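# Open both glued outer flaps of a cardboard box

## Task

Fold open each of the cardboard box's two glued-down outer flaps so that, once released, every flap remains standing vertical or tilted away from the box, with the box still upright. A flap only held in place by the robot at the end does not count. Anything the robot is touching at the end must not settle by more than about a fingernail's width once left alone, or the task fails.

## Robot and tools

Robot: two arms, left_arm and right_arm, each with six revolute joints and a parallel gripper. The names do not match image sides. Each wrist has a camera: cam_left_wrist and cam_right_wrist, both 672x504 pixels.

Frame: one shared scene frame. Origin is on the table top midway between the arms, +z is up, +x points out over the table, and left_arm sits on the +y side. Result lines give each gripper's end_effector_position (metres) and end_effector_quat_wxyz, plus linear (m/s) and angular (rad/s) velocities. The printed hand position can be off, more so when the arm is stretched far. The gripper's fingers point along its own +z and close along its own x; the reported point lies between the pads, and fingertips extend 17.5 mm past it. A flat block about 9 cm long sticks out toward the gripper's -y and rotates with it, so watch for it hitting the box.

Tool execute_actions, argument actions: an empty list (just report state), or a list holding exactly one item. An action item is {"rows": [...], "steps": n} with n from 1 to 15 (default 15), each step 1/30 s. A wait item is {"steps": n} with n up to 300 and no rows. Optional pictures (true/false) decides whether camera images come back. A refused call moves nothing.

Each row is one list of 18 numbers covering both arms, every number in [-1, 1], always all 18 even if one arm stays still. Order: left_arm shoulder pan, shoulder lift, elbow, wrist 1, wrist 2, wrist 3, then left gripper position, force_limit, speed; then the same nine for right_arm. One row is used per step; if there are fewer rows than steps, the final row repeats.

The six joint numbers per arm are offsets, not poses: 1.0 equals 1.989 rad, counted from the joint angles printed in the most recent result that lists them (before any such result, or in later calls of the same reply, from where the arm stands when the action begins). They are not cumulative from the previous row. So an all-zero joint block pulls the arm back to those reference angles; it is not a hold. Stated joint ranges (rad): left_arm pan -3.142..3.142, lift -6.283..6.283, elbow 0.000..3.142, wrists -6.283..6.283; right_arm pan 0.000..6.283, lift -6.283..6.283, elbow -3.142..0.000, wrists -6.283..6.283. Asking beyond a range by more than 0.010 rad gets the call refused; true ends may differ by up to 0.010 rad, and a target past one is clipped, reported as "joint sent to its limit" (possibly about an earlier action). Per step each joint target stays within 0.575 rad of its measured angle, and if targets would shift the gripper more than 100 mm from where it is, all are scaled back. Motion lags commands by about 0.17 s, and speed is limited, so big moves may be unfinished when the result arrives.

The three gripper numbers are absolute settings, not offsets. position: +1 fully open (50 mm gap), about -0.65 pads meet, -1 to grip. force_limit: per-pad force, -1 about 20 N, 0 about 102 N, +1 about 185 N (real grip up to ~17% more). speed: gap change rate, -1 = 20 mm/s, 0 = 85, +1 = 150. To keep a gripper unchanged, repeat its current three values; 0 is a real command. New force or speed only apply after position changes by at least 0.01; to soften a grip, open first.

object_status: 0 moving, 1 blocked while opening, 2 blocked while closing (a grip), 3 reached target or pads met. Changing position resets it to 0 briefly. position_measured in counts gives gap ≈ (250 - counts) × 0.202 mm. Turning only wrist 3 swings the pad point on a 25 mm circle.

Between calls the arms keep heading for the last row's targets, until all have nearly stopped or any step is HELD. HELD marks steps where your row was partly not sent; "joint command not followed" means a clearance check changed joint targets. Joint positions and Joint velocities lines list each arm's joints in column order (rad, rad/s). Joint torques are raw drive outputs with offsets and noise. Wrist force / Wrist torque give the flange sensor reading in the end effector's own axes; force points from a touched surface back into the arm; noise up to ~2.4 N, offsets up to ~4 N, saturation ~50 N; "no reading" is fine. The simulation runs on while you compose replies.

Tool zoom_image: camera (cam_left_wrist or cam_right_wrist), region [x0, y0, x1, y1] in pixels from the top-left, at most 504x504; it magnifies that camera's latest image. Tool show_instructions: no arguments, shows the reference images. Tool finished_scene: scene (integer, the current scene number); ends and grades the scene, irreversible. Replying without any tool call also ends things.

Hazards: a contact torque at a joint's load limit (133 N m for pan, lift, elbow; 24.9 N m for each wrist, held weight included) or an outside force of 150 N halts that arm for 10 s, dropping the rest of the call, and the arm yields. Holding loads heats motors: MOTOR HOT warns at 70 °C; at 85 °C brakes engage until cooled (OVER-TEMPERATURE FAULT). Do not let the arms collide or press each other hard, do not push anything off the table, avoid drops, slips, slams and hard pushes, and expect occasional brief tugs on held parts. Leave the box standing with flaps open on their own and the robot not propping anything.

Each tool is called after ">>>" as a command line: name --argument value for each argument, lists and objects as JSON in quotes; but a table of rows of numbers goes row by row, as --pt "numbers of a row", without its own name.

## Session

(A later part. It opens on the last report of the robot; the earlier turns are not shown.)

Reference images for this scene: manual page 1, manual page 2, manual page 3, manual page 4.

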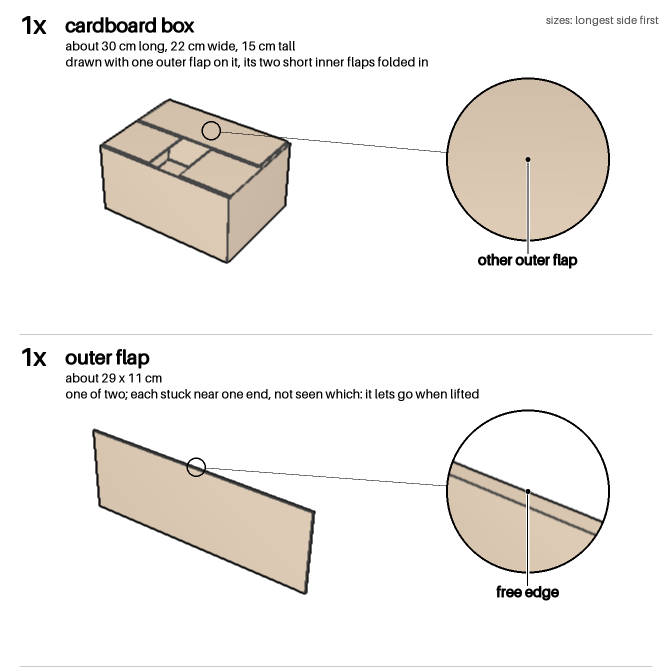

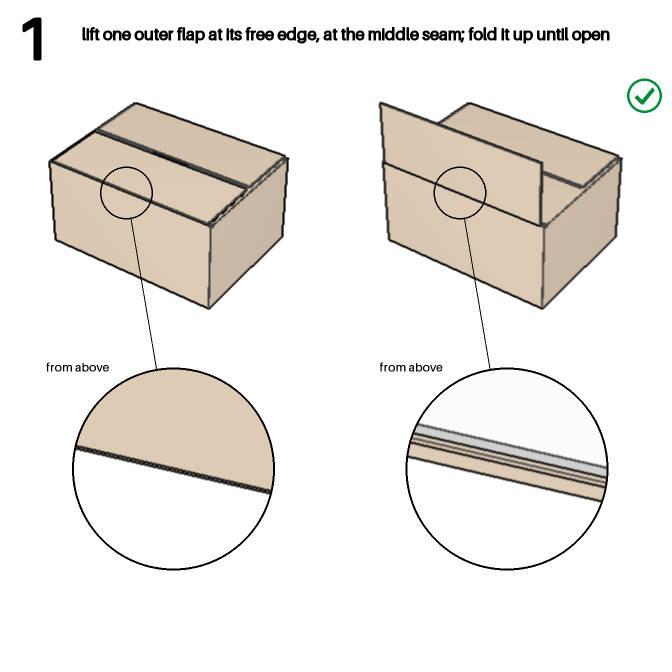

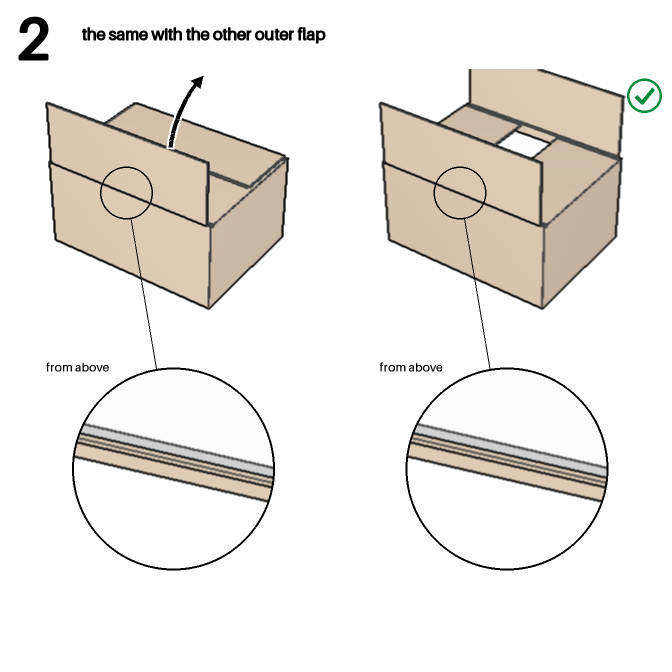

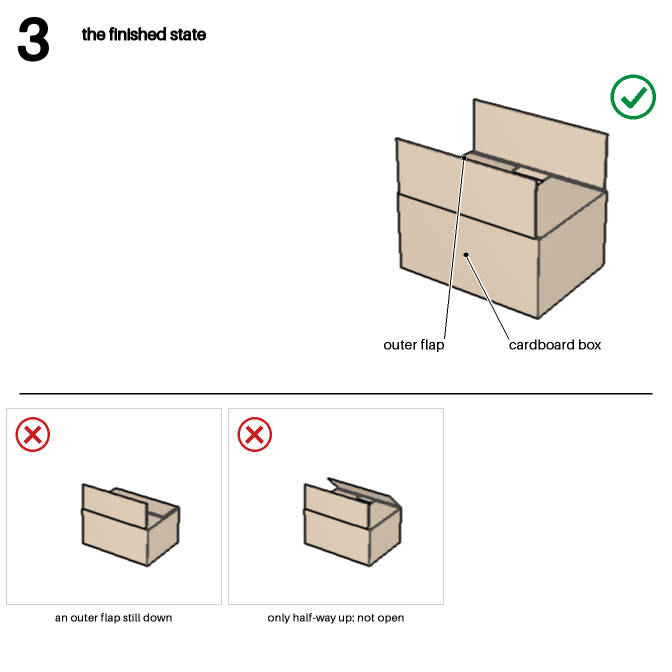

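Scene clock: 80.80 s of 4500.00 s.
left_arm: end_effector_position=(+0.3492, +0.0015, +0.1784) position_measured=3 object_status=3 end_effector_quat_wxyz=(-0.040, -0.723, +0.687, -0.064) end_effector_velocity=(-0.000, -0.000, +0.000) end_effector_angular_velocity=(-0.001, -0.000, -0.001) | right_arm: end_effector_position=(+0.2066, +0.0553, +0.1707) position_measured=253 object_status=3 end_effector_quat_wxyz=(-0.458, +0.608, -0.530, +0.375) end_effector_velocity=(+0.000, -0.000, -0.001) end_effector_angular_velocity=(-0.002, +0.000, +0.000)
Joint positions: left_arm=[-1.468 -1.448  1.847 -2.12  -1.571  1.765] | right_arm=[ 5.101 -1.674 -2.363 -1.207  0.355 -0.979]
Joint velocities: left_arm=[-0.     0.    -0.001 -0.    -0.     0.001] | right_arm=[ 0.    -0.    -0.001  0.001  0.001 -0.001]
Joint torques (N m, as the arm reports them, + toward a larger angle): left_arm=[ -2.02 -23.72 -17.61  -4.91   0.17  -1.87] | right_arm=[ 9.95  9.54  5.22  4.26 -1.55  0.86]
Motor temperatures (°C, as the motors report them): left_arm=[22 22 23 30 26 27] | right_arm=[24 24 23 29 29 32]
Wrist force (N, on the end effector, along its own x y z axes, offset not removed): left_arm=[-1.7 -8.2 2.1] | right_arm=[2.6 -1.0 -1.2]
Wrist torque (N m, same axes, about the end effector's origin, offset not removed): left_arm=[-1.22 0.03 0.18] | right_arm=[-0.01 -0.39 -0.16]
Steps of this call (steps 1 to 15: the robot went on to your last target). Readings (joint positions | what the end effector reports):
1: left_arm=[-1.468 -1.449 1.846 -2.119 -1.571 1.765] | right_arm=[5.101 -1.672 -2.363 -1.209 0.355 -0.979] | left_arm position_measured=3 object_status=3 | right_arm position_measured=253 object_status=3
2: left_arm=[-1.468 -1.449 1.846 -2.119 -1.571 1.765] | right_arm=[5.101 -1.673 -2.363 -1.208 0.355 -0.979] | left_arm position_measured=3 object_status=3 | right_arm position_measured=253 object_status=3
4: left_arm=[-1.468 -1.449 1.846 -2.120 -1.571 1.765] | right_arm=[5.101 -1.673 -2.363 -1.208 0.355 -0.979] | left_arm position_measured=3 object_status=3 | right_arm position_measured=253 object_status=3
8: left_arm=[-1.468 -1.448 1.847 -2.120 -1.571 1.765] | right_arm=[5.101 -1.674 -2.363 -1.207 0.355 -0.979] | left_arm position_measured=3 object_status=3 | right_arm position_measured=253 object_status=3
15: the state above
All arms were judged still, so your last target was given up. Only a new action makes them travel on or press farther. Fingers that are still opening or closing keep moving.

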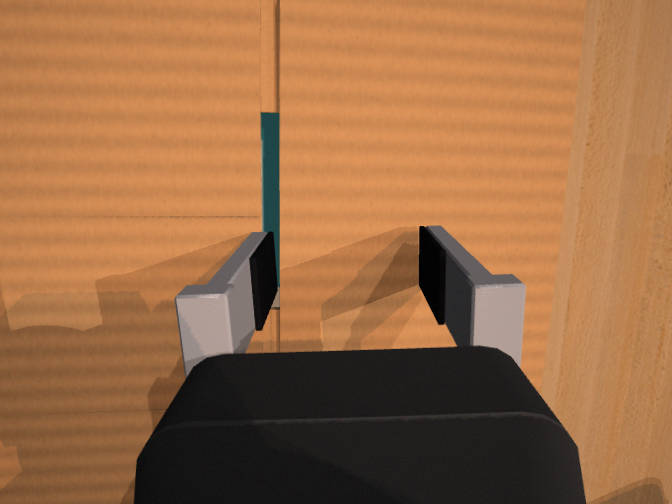

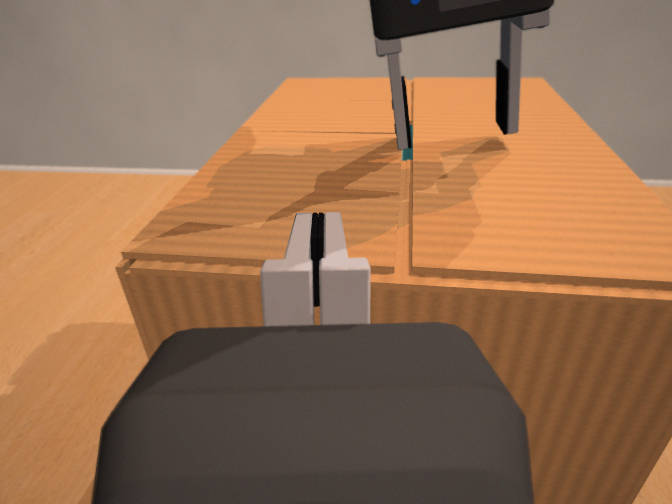

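>>> execute_actions --actions '[{"rows":[[0,0,0,0,0,0,1,0,0,0,0.0126,0.0054,-0.018,0,0,-1,0,0],[0,0,0,0,0,0,1,0,0,0,0.0126,0.0054,-0.018,0,0,-1,0,0],[0,0,0,0,0,0,1,0,0,0,0.0126,0.0054,-0.018,0,0,-1,0,0],[0,0,0,0,0,0,1,0,0,0,0.0126,0.0054,-0.018,0,0,-1,0,0],[0,0,0,0,0,0,1,0,0,0,0.0126,0.0054,-0.018,0,0,-1,0,0],[0,0,0,0,0,0,1,0,0,-0.01,0.0055,0.0137,-0.019,0,0,-1,0,0],[0,0,0,0,0,0,1,0,0,-0.02,-0.0016,0.022,-0.02,0,0,-1,0,0],[0,0,0,0,0,0,1,0,0,-0.03,-0.0086,0.0302,-0.021,0,0,-1,0,0]],"steps":15}]' --pictures false

>>> execute_actions --actions '[{"steps":18}]' --pictures false

>>> execute_actions --actions '[{"rows":[[0,0,0,0,0,0,1,0,0,0,-0.011,-0.0045,0.0155,0,0,-1,0,0]],"steps":15}]'

Scene clock: 96.43 s of 4500.00 s.
left_arm: end_effector_position=(+0.3492, +0.0015, +0.1784) position_measured=3 object_status=3 end_effector_quat_wxyz=(-0.040, -0.723, +0.687, -0.064) end_effector_velocity=(+0.000, -0.000, +0.000) end_effector_angular_velocity=(-0.001, -0.000, +0.000) | right_arm: end_effector_position=(+0.2231, +0.0581, +0.1805) position_measured=253 object_status=3 end_effector_quat_wxyz=(-0.449, +0.594, -0.545, +0.385) end_effector_velocity=(+0.027, +0.004, +0.003) end_effector_angular_velocity=(+0.001, +0.000, -0.078)
Joint positions: left_arm=[-1.468 -1.448  1.847 -2.12  -1.571  1.765] | right_arm=[ 5.051 -1.685 -2.312 -1.246  0.355 -0.979]
Joint velocities: left_arm=[-0.    -0.    -0.001 -0.     0.    -0.   ] | right_arm=[-0.079 -0.049  0.068 -0.019 -0.    -0.001]
Joint torques (N m, as the arm reports them, + toward a larger angle): left_arm=[ -3.15 -26.69 -18.81  -3.22   1.55  -1.76] | right_arm=[-9.88 11.66 27.01 -0.02 -1.51  0.79]
Motor temperatures (°C, as the motors report them): left_arm=[22 22 23 30 26 27] | right_arm=[24 24 23 29 29 32]
Wrist force (N, on the end effector, along its own x y z axes, offset not removed): left_arm=[-0.5 -2.0 1.7] | right_arm=[1.2 0.2 1.2]
Wrist torque (N m, same axes, about the end effector's origin, offset not removed): left_arm=[-0.24 -0.16 0.04] | right_arm=[0.25 -0.30 -0.20]
Steps of this call (steps 1 to 90: nothing new was sent; then 12.13 s passed at rest; steps 91 to 105: all 15 steps of this action). Readings (joint positions | what the end effector reports):
91: left_arm=[-1.468 -1.448 1.847 -2.120 -1.571 1.765] | right_arm=[5.101 -1.674 -2.363 -1.207 0.355 -0.979] | left_arm position_measured=3 object_status=3 | right_arm position_measured=253 object_status=3
92: left_arm=[-1.468 -1.448 1.847 -2.120 -1.571 1.765] | right_arm=[5.101 -1.672 -2.363 -1.209 0.355 -0.979] | left_arm position_measured=3 object_status=3 | right_arm position_measured=253 object_status=3
94: left_arm=[-1.468 -1.448 1.847 -2.120 -1.571 1.765] | right_arm=[5.101 -1.664 -2.359 -1.220 0.355 -0.979] | left_arm position_measured=3 object_status=3 | right_arm position_measured=253 object_status=3
98: left_arm=[-1.468 -1.448 1.847 -2.120 -1.571 1.765] | right_arm=[5.095 -1.659 -2.350 -1.235 0.355 -0.979] | left_arm position_measured=3 object_status=3 | right_arm position_measured=253 object_status=3
105: the state above

Scene clock: 97.03 s of 4500.00 s.
left_arm: end_effector_position=(+0.3492, +0.0015, +0.1784) position_measured=3 object_status=3 end_effector_quat_wxyz=(-0.040, -0.723, +0.687, -0.064) end_effector_velocity=(-0.000, -0.000, -0.000) end_effector_angular_velocity=(+0.000, +0.000, -0.001) | right_arm: end_effector_position=(+0.2266, +0.0585, +0.1807) position_measured=253 object_status=3 end_effector_quat_wxyz=(-0.447, +0.591, -0.548, +0.388) end_effector_velocity=(+0.000, +0.000, -0.000) end_effector_angular_velocity=(-0.001, -0.001, -0.000)
Joint positions: left_arm=[-1.468 -1.448  1.847 -2.12  -1.571  1.765] | right_arm=[ 5.041 -1.691 -2.303 -1.248  0.355 -0.979]
Joint velocities: left_arm=[-0.001 -0.     0.    -0.    -0.    -0.   ] | right_arm=[-0.    -0.002  0.001 -0.    -0.001 -0.   ]
Joint torques (N m, as the arm reports them, + toward a larger angle): left_arm=[  0.89 -29.99 -21.16  -1.74  -0.32  -1.5 ] | right_arm=[-11.54  12.98  27.39  -0.09  -1.67   0.79]
Motor temperatures (°C, as the motors report them): left_arm=[22 22 23 30 26 27] | right_arm=[24 24 23 29 29 32]
Wrist force (N, on the end effector, along its own x y z axes, offset not removed): left_arm=[1.0 -2.8 3.8] | right_arm=[-0.6 -0.2 0.2]
Wrist torque (N m, same axes, about the end effector's origin, offset not removed): left_arm=[-0.38 -0.25 -0.07] | right_arm=[0.10 0.02 0.05]
Steps of this call (steps 1 to 15: the robot went on to your last target; steps 16 to 18: nothing new was sent). Readings (joint positions | what the end effector reports):
1: left_arm=[-1.468 -1.448 1.847 -2.120 -1.571 1.765] | right_arm=[5.049 -1.686 -2.310 -1.247 0.355 -0.979] | left_arm position_measured=3 object_status=3 | right_arm position_measured=253 object_status=3
2: left_arm=[-1.468 -1.448 1.847 -2.120 -1.571 1.765] | right_arm=[5.047 -1.687 -2.308 -1.247 0.355 -0.979] | left_arm position_measured=3 object_status=3 | right_arm position_measured=253 object_status=3
4: left_arm=[-1.468 -1.448 1.847 -2.120 -1.571 1.765] | right_arm=[5.045 -1.689 -2.306 -1.248 0.355 -0.979] | left_arm position_measured=3 object_status=3 | right_arm position_measured=253 object_status=3
8: left_arm=[-1.468 -1.448 1.847 -2.120 -1.571 1.765] | right_arm=[5.042 -1.690 -2.304 -1.248 0.355 -0.979] | left_arm position_measured=3 object_status=3 | right_arm position_measured=253 object_status=3
18: the state above
All arms were judged still, so your last target was given up. Only a new action makes them travel on or press farther. Fingers that are still opening or closing keep moving.

Scene clock: 97.53 s of 4500.00 s.
left_arm: end_effector_position=(+0.3492, +0.0015, +0.1784) position_measured=3 object_status=3 end_effector_quat_wxyz=(-0.040, -0.723, +0.687, -0.064) end_effector_velocity=(+0.000, -0.001, +0.001) end_effector_angular_velocity=(-0.002, -0.000, -0.001) | right_arm: end_effector_position=(+0.2266, +0.0585, +0.1721) position_measured=253 object_status=3 end_effector_quat_wxyz=(-0.447, +0.591, -0.548, +0.388) end_effector_velocity=(+0.000, -0.000, -0.003) end_effector_angular_velocity=(-0.001, -0.002, +0.001)
Joint positions: left_arm=[-1.468 -1.448  1.847 -2.12  -1.571  1.765] | right_arm=[ 5.041 -1.712 -2.312 -1.219  0.355 -0.979]
Joint velocities: left_arm=[-0.    -0.    -0.002  0.    -0.     0.   ] | right_arm=[ 0.    -0.007 -0.004  0.008 -0.001  0.001]
Joint torques (N m, as the arm reports them, + toward a larger angle): left_arm=[  1.16 -30.12 -21.04  -1.8   -0.71  -1.49] | right_arm=[-4.78  6.01  2.78  4.19 -0.43  1.06]
Motor temperatures (°C, as the motors report them): left_arm=[22 22 23 30 26 27] | right_arm=[24 24 23 29 29 32]
Wrist force (N, on the end effector, along its own x y z axes, offset not removed): left_arm=[-3.0 -1.7 4.3] | right_arm=[5.9 -16.0 -8.5]
Wrist torque (N m, same axes, about the end effector's origin, offset not removed): left_arm=[-0.37 0.41 0.19] | right_arm=[0.48 -0.12 -0.15]
Steps of this call (steps 1 to 15: all 15 steps of this action). Readings (joint positions | what the end effector reports):
1: left_arm=[-1.468 -1.448 1.847 -2.120 -1.571 1.765] | right_arm=[5.041 -1.691 -2.303 -1.248 0.355 -0.979] | left_arm position_measured=3 object_status=3 | right_arm position_measured=253 object_status=3
2: left_arm=[-1.468 -1.448 1.847 -2.120 -1.571 1.765] | right_arm=[5.041 -1.693 -2.304 -1.247 0.355 -0.979] | left_arm position_measured=3 object_status=3 | right_arm position_measured=253 object_status=3
4: left_arm=[-1.468 -1.448 1.847 -2.120 -1.571 1.765] | right_arm=[5.041 -1.700 -2.307 -1.236 0.355 -0.979] | left_arm position_measured=3 object_status=3 | right_arm position_measured=253 object_status=3
8: left_arm=[-1.468 -1.448 1.847 -2.120 -1.571 1.765] | right_arm=[5.041 -1.708 -2.310 -1.224 0.355 -0.979] | left_arm position_measured=3 object_status=3 | right_arm position_measured=253 object_status=3
15: the state above

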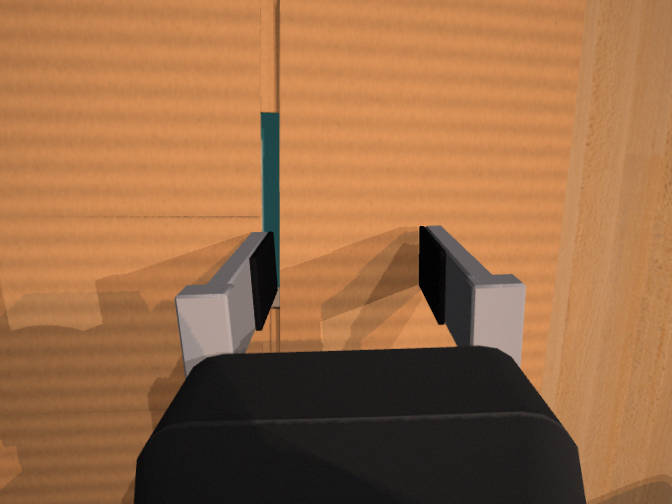

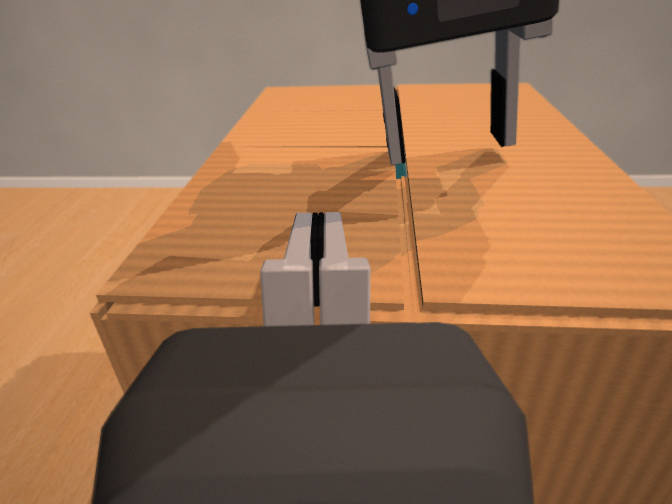

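>>> execute_actions --actions '[{"rows":[[0,0.002,0.0033,-0.0053,0,0,1,0,0,0,-0.0018,-0.0007,0.0025,0,0,-1,0,0],[0,0.004,0.0067,-0.0107,0,0,1,0,0,0,-0.0018,-0.0007,0.0025,0,0,-1,0,0]],"steps":15}]' --pictures false

>>> execute_actions --actions '[{"steps":10}]'

Scene clock: 108.13 s of 4500.00 s.
left_arm: end_effector_position=(+0.3492, +0.0014, +0.1707) position_measured=3 object_status=3 end_effector_quat_wxyz=(-0.040, -0.723, +0.687, -0.064) end_effector_velocity=(-0.000, +0.000, -0.003) end_effector_angular_velocity=(+0.001, -0.000, -0.000) | right_arm: end_effector_position=(+0.2266, +0.0585, +0.1707) position_measured=253 object_status=3 end_effector_quat_wxyz=(-0.447, +0.591, -0.548, +0.388) end_effector_velocity=(+0.000, -0.000, -0.001) end_effector_angular_velocity=(+0.000, +0.001, -0.001)
Joint positions: left_arm=[-1.468 -1.441  1.859 -2.141 -1.571  1.765] | right_arm=[ 5.041 -1.715 -2.313 -1.214  0.355 -0.979]
Joint velocities: left_arm=[-0.001  0.002  0.004 -0.006  0.    -0.   ] | right_arm=[-0.    -0.001 -0.001  0.002  0.001 -0.   ]
Joint torques (N m, as the arm reports them, + toward a larger angle): left_arm=[  1.32 -16.28 -13.76  -4.87  -0.82  -1.45] | right_arm=[ 4.84 -0.78 -0.88  4.32  3.56  0.87]
Motor temperatures (°C, as the motors report them): left_arm=[22 22 23 30 26 27] | right_arm=[24 24 23 29 29 32]
Wrist force (N, on the end effector, along its own x y z axes, offset not removed): left_arm=[-0.5 -1.9 -9.2] | right_arm=[9.0 -37.7 -18.9]
Wrist torque (N m, same axes, about the end effector's origin, offset not removed): left_arm=[-0.23 -0.49 -0.14] | right_arm=[0.44 0.54 -0.09]
Steps of this call (steps 1 to 15: the robot went on to your last target; steps 16 to 90: nothing new was sent; then 7.10 s passed at rest; steps 91 to 105: all 15 steps of this action). Readings (joint positions | what the end effector reports):
91: left_arm=[-1.468 -1.448 1.847 -2.120 -1.571 1.765] | right_arm=[5.041 -1.713 -2.312 -1.218 0.355 -0.979] | left_arm position_measured=3 object_status=3 | right_arm position_measured=253 object_status=3
92: left_arm=[-1.468 -1.448 1.847 -2.121 -1.571 1.765] | right_arm=[5.041 -1.713 -2.312 -1.217 0.355 -0.979] | left_arm position_measured=3 object_status=3 | right_arm position_measured=253 object_status=3
94: left_arm=[-1.468 -1.446 1.851 -2.127 -1.571 1.765] | right_arm=[5.041 -1.714 -2.313 -1.216 0.355 -0.979] | left_arm position_measured=3 object_status=3 | right_arm position_measured=253 object_status=3
98: left_arm=[-1.468 -1.442 1.857 -2.136 -1.571 1.765] | right_arm=[5.041 -1.715 -2.313 -1.214 0.355 -0.979] | left_arm position_measured=3 object_status=3 | right_arm position_measured=253 object_status=3
105: the state above

Scene clock: 108.47 s of 4500.00 s.
left_arm: end_effector_position=(+0.3492, +0.0014, +0.1703) position_measured=3 object_status=3 end_effector_quat_wxyz=(-0.040, -0.723, +0.687, -0.064) end_effector_velocity=(+0.001, +0.000, +0.000) end_effector_angular_velocity=(-0.000, -0.000, +0.001) | right_arm: end_effector_position=(+0.2266, +0.0585, +0.1706) position_measured=253 object_status=3 end_effector_quat_wxyz=(-0.447, +0.591, -0.548, +0.388) end_effector_velocity=(+0.000, +0.000, -0.000) end_effector_angular_velocity=(+0.002, -0.000, -0.001)
Joint positions: left_arm=[-1.468 -1.44   1.86  -2.142 -1.571  1.765] | right_arm=[ 5.041 -1.716 -2.313 -1.214  0.355 -0.979]
Joint velocities: left_arm=[ 0.001  0.    -0.001 -0.     0.     0.001] | right_arm=[-0.    -0.001  0.     0.001 -0.     0.002]
Joint torques (N m, as the arm reports them, + toward a larger angle): left_arm=[  0.98 -14.34 -11.7   -3.91  -0.75  -1.43] | right_arm=[ 1.32 -1.67 -1.37  4.25  3.39  0.77]
Motor temperatures (°C, as the motors report them): left_arm=[22 22 23 30 26 27] | right_arm=[24 24 23 29 29 32]
Wrist force (N, on the end effector, along its own x y z axes, offset not removed): left_arm=[-2.8 1.2 -14.0] | right_arm=[10.1 -38.7 -17.3]
Wrist torque (N m, same axes, about the end effector's origin, offset not removed): left_arm=[0.15 -0.28 -0.06] | right_arm=[0.40 0.46 -0.16]
Steps of this call (steps 1 to 10: the robot went on to your last target). Readings (joint positions | what the end effector reports):
1: left_arm=[-1.468 -1.441 1.860 -2.141 -1.571 1.765] | right_arm=[5.041 -1.715 -2.313 -1.214 0.355 -0.979] | left_arm position_measured=3 object_status=3 | right_arm position_measured=253 object_status=3
2: left_arm=[-1.468 -1.440 1.860 -2.141 -1.571 1.765] | right_arm=[5.041 -1.715 -2.313 -1.214 0.355 -0.979] | left_arm position_measured=3 object_status=3 | right_arm position_measured=253 object_status=3
4: left_arm=[-1.468 -1.440 1.860 -2.141 -1.571 1.765] | right_arm=[5.041 -1.716 -2.313 -1.214 0.355 -0.979] | left_arm position_measured=3 object_status=3 | right_arm position_measured=253 object_status=3
8: left_arm=[-1.468 -1.440 1.860 -2.142 -1.571 1.765] | right_arm=[5.041 -1.716 -2.313 -1.214 0.355 -0.979] | left_arm position_measured=3 object_status=3 | right_arm position_measured=253 object_status=3
10: the state above

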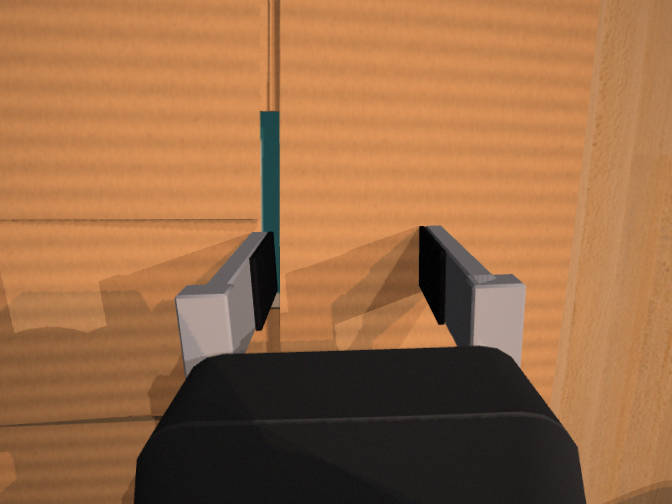

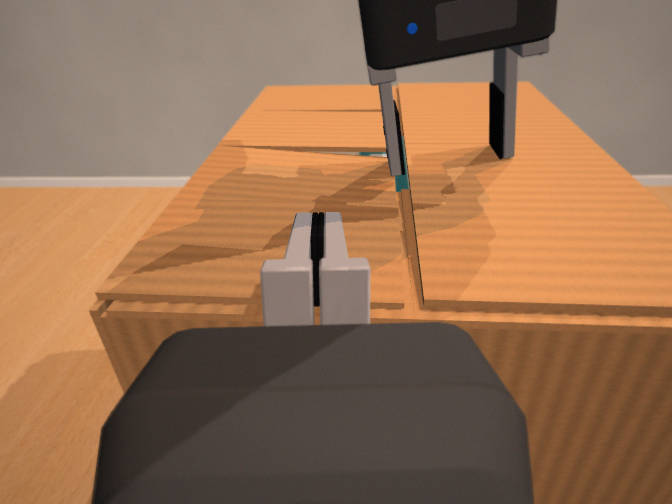

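>>> execute_actions --actions '[{"rows":[[0,-0.0065,0.0131,-0.0223,0,0,1,0,0,0,0,0,0,0,0,-1,0,0],[0,-0.013,0.0262,-0.0446,0,0,1,0,0,0,0,0,0,0,0,-1,0,0],[0,-0.0195,0.0394,-0.067,0,0,1,0,0,0,0,0,0,0,0,-1,0,0],[0,-0.026,0.0525,-0.0893,0,0,1,0,0,0,0,0,0,0,0,-1,0,0]],"steps":15}]' --pictures false

>>> execute_actions --actions '[{"steps":20}]' --pictures false

>>> execute_actions --actions '[{"rows":[[0,-0.0048,0.0126,-0.0235,0,0,1,0,0,0,0,0,0,0,0,-1,0,0],[0,-0.0096,0.0252,-0.047,0,0,1,0,0,0,0,0,0,0,0,-1,0,0],[0,-0.0144,0.0378,-0.0705,0,0,1,0,0,0,0,0,0,0,0,-1,0,0],[0,-0.0192,0.0504,-0.0941,0,0,1,0,0,0,0,0,0,0,0,-1,0,0]],"steps":15}]' --pictures false

>>> execute_actions --actions '[{"steps":20}]'

Scene clock: 125.60 s of 4500.00 s.
left_arm: end_effector_position=(+0.3491, +0.0017, +0.1736) position_measured=3 object_status=3 end_effector_quat_wxyz=(-0.072, -0.718, +0.683, -0.113) end_effector_velocity=(+0.001, +0.002, +0.001) end_effector_angular_velocity=(-0.051, -0.013, +0.002) | right_arm: end_effector_position=(+0.2266, +0.0585, +0.1706) position_measured=253 object_status=3 end_effector_quat_wxyz=(-0.447, +0.591, -0.548, +0.388) end_effector_velocity=(+0.000, +0.000, -0.000) end_effector_angular_velocity=(-0.003, -0.001, +0.001)
Joint positions: left_arm=[-1.468 -1.489  1.959 -2.309 -1.571  1.765] | right_arm=[ 5.041 -1.716 -2.313 -1.214  0.355 -0.979]
Joint velocities: left_arm=[ 0.002 -0.021  0.046 -0.078 -0.    -0.   ] | right_arm=[ 0.    -0.001 -0.     0.    -0.001 -0.001]
Joint torques (N m, as the arm reports them, + toward a larger angle): left_arm=[  1.14 -30.3  -15.18  -4.31  -0.82  -1.43] | right_arm=[-4.47 -0.66 -0.77  3.71  3.96  0.85]
Motor temperatures (°C, as the motors report them): left_arm=[22 22 23 30 26 27] | right_arm=[24 24 23 29 29 32]
Wrist force (N, on the end effector, along its own x y z axes, offset not removed): left_arm=[-2.1 -4.2 -7.5] | right_arm=[7.1 -39.2 -17.2]
Wrist torque (N m, same axes, about the end effector's origin, offset not removed): left_arm=[-0.88 0.21 0.19] | right_arm=[0.24 0.51 -0.16]
Steps of this call (steps 1 to 15: the robot went on to your last target; steps 16 to 90: nothing new was sent; then 13.63 s passed at rest; steps 91 to 105: all 15 steps of this action). Readings (joint positions | what the end effector reports):
91: left_arm=[-1.468 -1.440 1.860 -2.142 -1.571 1.765] | right_arm=[5.041 -1.716 -2.313 -1.214 0.355 -0.979] | left_arm position_measured=3 object_status=3 | right_arm position_measured=253 object_status=3
92: left_arm=[-1.468 -1.441 1.862 -2.144 -1.571 1.765] | right_arm=[5.041 -1.716 -2.313 -1.214 0.355 -0.979] | left_arm position_measured=3 object_status=3 | right_arm position_measured=253 object_status=3
94: left_arm=[-1.468 -1.449 1.878 -2.169 -1.571 1.765] | right_arm=[5.041 -1.716 -2.313 -1.214 0.355 -0.979] | left_arm position_measured=3 object_status=3 | right_arm position_measured=253 object_status=3
98: left_arm=[-1.468 -1.475 1.929 -2.257 -1.571 1.765] | right_arm=[5.041 -1.716 -2.313 -1.214 0.355 -0.979] | left_arm position_measured=3 object_status=3 | right_arm position_measured=253 object_status=3
105: the state above

Scene clock: 126.27 s of 4500.00 s.
left_arm: end_effector_position=(+0.3491, +0.0017, +0.1739) position_measured=3 object_status=3 end_effector_quat_wxyz=(-0.074, -0.718, +0.682, -0.116) end_effector_velocity=(+0.001, -0.000, +0.001) end_effector_angular_velocity=(-0.002, -0.001, +0.001) | right_arm: end_effector_position=(+0.2266, +0.0585, +0.1706) position_measured=253 object_status=3 end_effector_quat_wxyz=(-0.447, +0.591, -0.548, +0.388) end_effector_velocity=(-0.000, +0.000, -0.000) end_effector_angular_velocity=(+0.002, +0.002, -0.001)
Joint positions: left_arm=[-1.468 -1.492  1.964 -2.319 -1.571  1.765] | right_arm=[ 5.041 -1.716 -2.313 -1.214  0.355 -0.979]
Joint velocities: left_arm=[ 0.002 -0.    -0.002 -0.001  0.     0.001] | right_arm=[-0.     0.     0.     0.001  0.001  0.001]
Joint torques (N m, as the arm reports them, + toward a larger angle): left_arm=[  0.87 -33.16 -15.7   -5.14  -0.82  -1.45] | right_arm=[4.16 0.38 0.42 3.18 4.25 0.78]
Motor temperatures (°C, as the motors report them): left_arm=[22 22 23 30 26 27] | right_arm=[24 24 23 29 29 32]
Wrist force (N, on the end effector, along its own x y z axes, offset not removed): left_arm=[-3.4 -1.4 -3.1] | right_arm=[9.7 -38.1 -19.3]
Wrist torque (N m, same axes, about the end effector's origin, offset not removed): left_arm=[-0.55 0.09 0.03] | right_arm=[0.43 0.03 -0.21]
Steps of this call (steps 1 to 15: the robot went on to your last target; steps 16 to 20: nothing new was sent). Readings (joint positions | what the end effector reports):
1: left_arm=[-1.468 -1.490 1.960 -2.311 -1.571 1.765] | right_arm=[5.041 -1.716 -2.313 -1.214 0.355 -0.979] | left_arm position_measured=3 object_status=3 | right_arm position_measured=253 object_status=3
2: left_arm=[-1.468 -1.490 1.961 -2.313 -1.571 1.765] | right_arm=[5.041 -1.716 -2.313 -1.214 0.355 -0.979] | left_arm position_measured=3 object_status=3 | right_arm position_measured=253 object_status=3
4: left_arm=[-1.468 -1.491 1.962 -2.316 -1.571 1.765] | right_arm=[5.041 -1.716 -2.313 -1.214 0.355 -0.979] | left_arm position_measured=3 object_status=3 | right_arm position_measured=253 object_status=3
8: left_arm=[-1.468 -1.492 1.964 -2.318 -1.571 1.765] | right_arm=[5.041 -1.716 -2.313 -1.214 0.355 -0.979] | left_arm position_measured=3 object_status=3 | right_arm position_measured=253 object_status=3
20: the state above
All arms were judged still, so your last target was given up. Only a new action makes them travel on or press farther. Fingers that are still opening or closing keep moving.

Scene clock: 126.77 s of 4500.00 s.
left_arm: end_effector_position=(+0.3491, +0.0018, +0.1769) position_measured=3 object_status=3 end_effector_quat_wxyz=(-0.105, -0.711, +0.675, -0.165) end_effector_velocity=(+0.000, +0.000, +0.002) end_effector_angular_velocity=(-0.054, -0.013, +0.001) | right_arm: end_effector_position=(+0.2266, +0.0585, +0.1706) position_measured=253 object_status=3 end_effector_quat_wxyz=(-0.447, +0.591, -0.548, +0.388) end_effector_velocity=(-0.000, +0.000, +0.000) end_effector_angular_velocity=(+0.001, +0.001, -0.001)
Joint positions: left_arm=[-1.468 -1.528  2.059 -2.496 -1.571  1.764] | right_arm=[ 5.041 -1.716 -2.313 -1.214  0.355 -0.979]
Joint velocities: left_arm=[ 0.001 -0.016  0.042 -0.082 -0.    -0.   ] | right_arm=[-0.     0.     0.001 -0.001  0.001  0.001]
Joint torques (N m, as the arm reports them, + toward a larger angle): left_arm=[  0.71 -33.66 -25.9   -9.91  -0.67  -1.37] | right_arm=[3.98 1.58 1.12 3.44 4.54 0.69]
Motor temperatures (°C, as the motors report them): left_arm=[22 22 23 30 26 27] | right_arm=[24 24 23 29 29 32]
Wrist force (N, on the end effector, along its own x y z axes, offset not removed): left_arm=[-21.9 12.3 -6.1] | right_arm=[10.3 -42.7 -3.0]
Wrist torque (N m, same axes, about the end effector's origin, offset not removed): left_arm=[0.03 0.00 -0.18] | right_arm=[0.93 0.98 -0.15]
Steps of this call (steps 1 to 15: all 15 steps of this action). Readings (joint positions | what the end effector reports):
1: left_arm=[-1.468 -1.492 1.964 -2.319 -1.571 1.765] | right_arm=[5.041 -1.716 -2.313 -1.214 0.355 -0.979] | left_arm position_measured=3 object_status=3 | right_arm position_measured=253 object_status=3
2: left_arm=[-1.468 -1.493 1.966 -2.322 -1.571 1.765] | right_arm=[5.041 -1.716 -2.313 -1.214 0.355 -0.979] | left_arm position_measured=3 object_status=3 | right_arm position_measured=253 object_status=3
4: left_arm=[-1.468 -1.499 1.981 -2.348 -1.571 1.765] | right_arm=[5.041 -1.716 -2.313 -1.214 0.355 -0.979] | left_arm position_measured=3 object_status=3 | right_arm position_measured=253 object_status=3
8: left_arm=[-1.468 -1.518 2.031 -2.440 -1.571 1.765] | right_arm=[5.041 -1.716 -2.313 -1.214 0.355 -0.979] | left_arm position_measured=3 object_status=3 | right_arm position_measured=253 object_status=3
15: the state above

Scene clock: 127.43 s of 4500.00 s.
left_arm: end_effector_position=(+0.3491, +0.0018, +0.1772) position_measured=3 object_status=3 end_effector_quat_wxyz=(-0.107, -0.710, +0.675, -0.168) end_effector_velocity=(-0.001, -0.001, +0.001) end_effector_angular_velocity=(-0.001, +0.000, -0.001) | right_arm: end_effector_position=(+0.2266, +0.0585, +0.1706) position_measured=253 object_status=3 end_effector_quat_wxyz=(-0.447, +0.591, -0.548, +0.388) end_effector_velocity=(-0.000, +0.001, +0.001) end_effector_angular_velocity=(+0.002, +0.002, -0.000)
Joint positions: left_arm=[-1.468 -1.53   2.064 -2.506 -1.571  1.764] | right_arm=[ 5.041 -1.716 -2.313 -1.214  0.355 -0.979]
Joint velocities: left_arm=[-0.001 -0.    -0.001 -0.    -0.    -0.001] | right_arm=[-0.     0.     0.003  0.001  0.001 -0.001]
Joint torques (N m, as the arm reports them, + toward a larger angle): left_arm=[  0.95 -33.9  -25.84 -10.47   0.92  -0.93] | right_arm=[4.5  1.61 3.65 3.61 4.68 0.96]
Motor temperatures (°C, as the motors report them): left_arm=[22 22 23 30 26 27] | right_arm=[24 24 23 29 29 32]
Wrist force (N, on the end effector, along its own x y z axes, offset not removed): left_arm=[-22.6 9.3 -12.1] | right_arm=[13.4 -44.9 -3.8]
Wrist torque (N m, same axes, about the end effector's origin, offset not removed): left_arm=[-0.72 -0.27 0.02] | right_arm=[0.44 0.19 -0.32]
Steps of this call (steps 1 to 20: the robot went on to your last target). Readings (joint positions | what the end effector reports):
1: left_arm=[-1.468 -1.529 2.060 -2.498 -1.571 1.764] | right_arm=[5.041 -1.716 -2.313 -1.214 0.355 -0.979] | left_arm position_measured=3 object_status=3 | right_arm position_measured=253 object_status=3
2: left_arm=[-1.468 -1.529 2.061 -2.500 -1.571 1.764] | right_arm=[5.041 -1.716 -2.313 -1.214 0.355 -0.979] | left_arm position_measured=3 object_status=3 | right_arm position_measured=253 object_status=3
4: left_arm=[-1.468 -1.529 2.063 -2.502 -1.571 1.764] | right_arm=[5.041 -1.716 -2.313 -1.214 0.355 -0.979] | left_arm position_measured=3 object_status=3 | right_arm position_measured=253 object_status=3
8: left_arm=[-1.468 -1.530 2.064 -2.505 -1.571 1.764] | right_arm=[5.041 -1.716 -2.313 -1.214 0.355 -0.979] | left_arm position_measured=3 object_status=3 | right_arm position_measured=253 object_status=3
20: the state above

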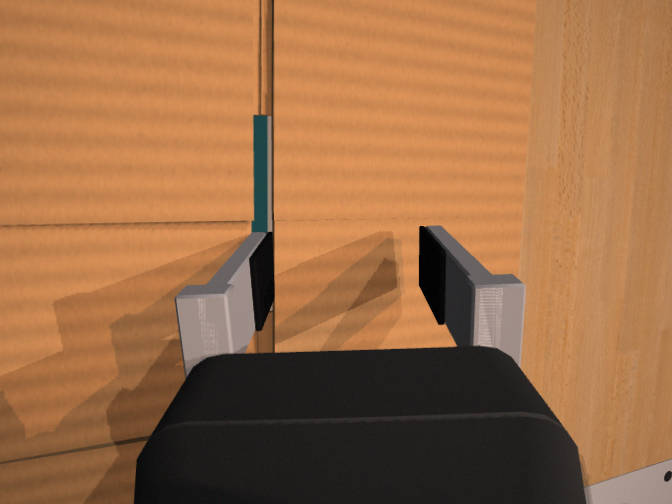

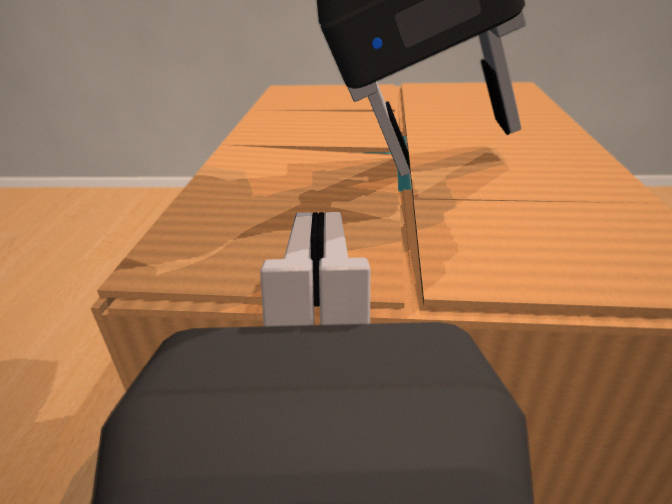

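>>> execute_actions --actions '[{"rows":[[0,-0.0023,0.0024,0,0,0,1,0,0,0,0,0,0,0,0,-1,0,0],[0,-0.0023,0.0024,0,0,0,1,0,0,0,0,0,0,0,0,-1,0,0],[0,-0.0023,0.0024,0,0,0,1,0,0,0,0,0,0,0,0,-1,0,0],[0,-0.0023,0.0024,0,0,0,1,0,0,0,0,0,0,0,0,-1,0,0],[0,-0.0023,0.0024,0,0,0,1,0,0,0,0,0,0,0,0,-1,0,0],[0,0,0.0051,-0.0051,0,0,1,0,0,0,0,0,0,0,0,-1,0,0]],"steps":15}]' --pictures false

>>> execute_actions --actions '[{"steps":12}]' --pictures false

>>> execute_actions --actions '[{"rows":[[0,0.0046,-0.0049,0.0003,0,0,1,0,0,0,0,0,0,0,0,-1,0,0]],"steps":15}]'

Scene clock: 137.10 s of 4500.00 s.
left_arm: end_effector_position=(+0.3486, +0.0037, +0.1744) position_measured=3 object_status=3 end_effector_quat_wxyz=(-0.107, -0.710, +0.675, -0.168) end_effector_velocity=(+0.001, +0.001, -0.004) end_effector_angular_velocity=(+0.002, +0.001, +0.002) | right_arm: end_effector_position=(+0.2266, +0.0585, +0.1707) position_measured=253 object_status=3 end_effector_quat_wxyz=(-0.447, +0.591, -0.548, +0.388) end_effector_velocity=(-0.000, +0.000, +0.001) end_effector_angular_velocity=(-0.000, -0.000, +0.001)
Joint positions: left_arm=[-1.468 -1.531  2.074 -2.515 -1.571  1.764] | right_arm=[ 5.041 -1.716 -2.313 -1.214  0.355 -0.979]
Joint velocities: left_arm=[ 0.001  0.004  0.007 -0.009  0.    -0.001] | right_arm=[ 0.     0.001  0.001 -0.    -0.001 -0.002]
Joint torques (N m, as the arm reports them, + toward a larger angle): left_arm=[  0.62 -10.9   -6.65  -0.72   2.89   0.6 ] | right_arm=[ 2.96  0.42 14.25  3.04  6.45  1.19]
Motor temperatures (°C, as the motors report them): left_arm=[22 22 23 30 26 27] | right_arm=[24 24 23 29 29 32]
Wrist force (N, on the end effector, along its own x y z axes, offset not removed): left_arm=[12.9 4.1 -5.7] | right_arm=[2.2 -38.5 -4.6]
Wrist torque (N m, same axes, about the end effector's origin, offset not removed): left_arm=[0.25 0.36 0.27] | right_arm=[0.44 -0.53 -0.13]
Steps of this call (steps 1 to 15: the robot went on to your last target; steps 16 to 90: nothing new was sent; then 6.17 s passed at rest; steps 91 to 105: all 15 steps of this action). Readings (joint positions | what the end effector reports):
91: left_arm=[-1.468 -1.530 2.065 -2.506 -1.571 1.764] | right_arm=[5.041 -1.716 -2.313 -1.214 0.355 -0.979] | left_arm position_measured=3 object_status=3 | right_arm position_measured=253 object_status=3
92: left_arm=[-1.468 -1.531 2.065 -2.506 -1.571 1.764] | right_arm=[5.041 -1.716 -2.313 -1.214 0.355 -0.979] | left_arm position_measured=3 object_status=3 | right_arm position_measured=253 object_status=3
94: left_arm=[-1.468 -1.532 2.066 -2.507 -1.571 1.764] | right_arm=[5.041 -1.716 -2.313 -1.214 0.355 -0.979] | left_arm position_measured=3 object_status=3 | right_arm position_measured=253 object_status=3
98: left_arm=[-1.468 -1.533 2.070 -2.509 -1.571 1.764] | right_arm=[5.041 -1.716 -2.313 -1.214 0.355 -0.979] | left_arm position_measured=3 object_status=3 | right_arm position_measured=253 object_status=3
105: the state above

Scene clock: 137.50 s of 4500.00 s.
left_arm: end_effector_position=(+0.3486, +0.0038, +0.1738) position_measured=3 object_status=3 end_effector_quat_wxyz=(-0.107, -0.710, +0.675, -0.168) end_effector_velocity=(+0.001, -0.000, +0.000) end_effector_angular_velocity=(-0.001, -0.000, +0.000) | right_arm: end_effector_position=(+0.2266, +0.0585, +0.1707) position_measured=253 object_status=3 end_effector_quat_wxyz=(-0.447, +0.591, -0.548, +0.388) end_effector_velocity=(+0.000, -0.000, -0.000) end_effector_angular_velocity=(-0.001, +0.000, -0.000)
Joint positions: left_arm=[-1.468 -1.53   2.075 -2.516 -1.571  1.764] | right_arm=[ 5.041 -1.716 -2.313 -1.214  0.355 -0.979]
Joint velocities: left_arm=[ 0.001  0.    -0.    -0.001 -0.     0.001] | right_arm=[-0.     0.001 -0.001  0.     0.    -0.001]
Joint torques (N m, as the arm reports them, + toward a larger angle): left_arm=[  0.83 -10.07  -6.22  -1.07   0.47   0.67] | right_arm=[ 4.24  1.45 11.22  2.74  8.14  0.94]
Motor temperatures (°C, as the motors report them): left_arm=[22 22 23 30 26 27] | right_arm=[24 24 23 29 29 32]
Wrist force (N, on the end effector, along its own x y z axes, offset not removed): left_arm=[13.6 1.3 -7.2] | right_arm=[-4.5 -37.1 -9.0]
Wrist torque (N m, same axes, about the end effector's origin, offset not removed): left_arm=[-0.05 -0.14 0.36] | right_arm=[0.35 0.20 -0.11]
Steps of this call (steps 1 to 12: the robot went on to your last target). Readings (joint positions | what the end effector reports):
1: left_arm=[-1.468 -1.531 2.074 -2.515 -1.571 1.764] | right_arm=[5.041 -1.716 -2.313 -1.214 0.355 -0.979] | left_arm position_measured=3 object_status=3 | right_arm position_measured=253 object_status=3
2: left_arm=[-1.468 -1.531 2.074 -2.516 -1.571 1.764] | right_arm=[5.041 -1.716 -2.313 -1.214 0.355 -0.979] | left_arm position_measured=3 object_status=3 | right_arm position_measured=253 object_status=3
4: left_arm=[-1.468 -1.530 2.074 -2.516 -1.571 1.764] | right_arm=[5.041 -1.716 -2.313 -1.214 0.355 -0.979] | left_arm position_measured=3 object_status=3 | right_arm position_measured=253 object_status=3
8: left_arm=[-1.468 -1.530 2.075 -2.516 -1.571 1.764] | right_arm=[5.041 -1.716 -2.313 -1.214 0.355 -0.979] | left_arm position_measured=3 object_status=3 | right_arm position_measured=253 object_status=3
12: the state above

Scene clock: 138.00 s of 4500.00 s.
left_arm: end_effector_position=(+0.3495, +0.0001, +0.1738) position_measured=3 object_status=3 end_effector_quat_wxyz=(-0.107, -0.710, +0.675, -0.168) end_effector_velocity=(-0.000, -0.002, +0.001) end_effector_angular_velocity=(-0.002, -0.000, +0.001) | right_arm: end_effector_position=(+0.2266, +0.0585, +0.1707) position_measured=253 object_status=3 end_effector_quat_wxyz=(-0.447, +0.591, -0.548, +0.388) end_effector_velocity=(+0.000, -0.000, -0.001) end_effector_angular_velocity=(-0.003, -0.001, +0.000)
Joint positions: left_arm=[-1.468 -1.521  2.065 -2.516 -1.571  1.764] | right_arm=[ 5.041 -1.716 -2.313 -1.214  0.355 -0.979]
Joint velocities: left_arm=[-0.001  0.002 -0.004 -0.001  0.    -0.002] | right_arm=[-0.    -0.002 -0.     0.001 -0.    -0.001]
Joint torques (N m, as the arm reports them, + toward a larger angle): left_arm=[  0.84 -16.41 -36.1   -9.9   -0.13   0.66] | right_arm=[ 4.01  0.58 11.73  2.51  8.19  0.63]
Motor temperatures (°C, as the motors report them): left_arm=[22 22 23 30 26 27] | right_arm=[24 24 23 29 29 32]
Wrist force (N, on the end effector, along its own x y z axes, offset not removed): left_arm=[-18.8 14.5 -13.6] | right_arm=[17.5 -43.9 -3.1]
Wrist torque (N m, same axes, about the end effector's origin, offset not removed): left_arm=[0.01 -0.82 -0.35] | right_arm=[0.70 -0.18 -0.31]
Steps of this call (steps 1 to 15: all 15 steps of this action). Readings (joint positions | what the end effector reports):
1: left_arm=[-1.468 -1.530 2.075 -2.516 -1.571 1.764] | right_arm=[5.041 -1.716 -2.313 -1.214 0.355 -0.979] | left_arm position_measured=3 object_status=3 | right_arm position_measured=253 object_status=3
2: left_arm=[-1.468 -1.529 2.074 -2.516 -1.571 1.764] | right_arm=[5.041 -1.716 -2.313 -1.214 0.355 -0.979] | left_arm position_measured=3 object_status=3 | right_arm position_measured=253 object_status=3
4: left_arm=[-1.468 -1.526 2.071 -2.516 -1.571 1.764] | right_arm=[5.041 -1.716 -2.313 -1.214 0.355 -0.979] | left_arm position_measured=3 object_status=3 | right_arm position_measured=253 object_status=3
8: left_arm=[-1.468 -1.523 2.067 -2.515 -1.571 1.764] | right_arm=[5.041 -1.716 -2.313 -1.214 0.355 -0.979] | left_arm position_measured=3 object_status=3 | right_arm position_measured=253 object_status=3
15: the state above

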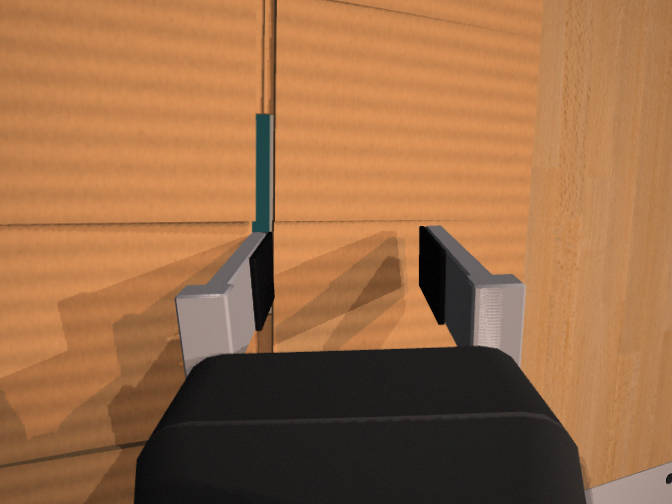

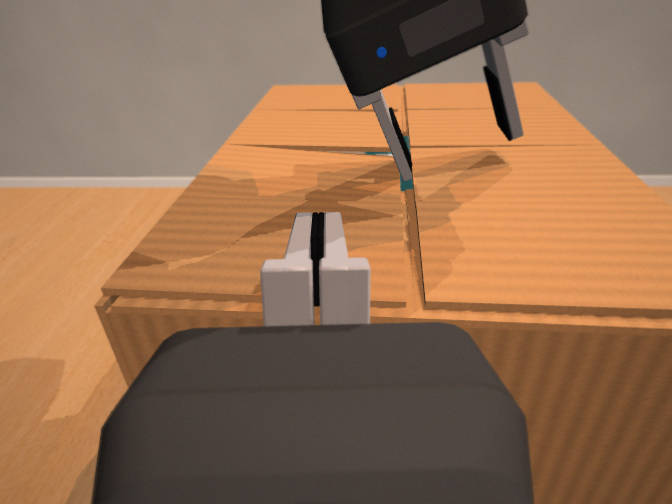

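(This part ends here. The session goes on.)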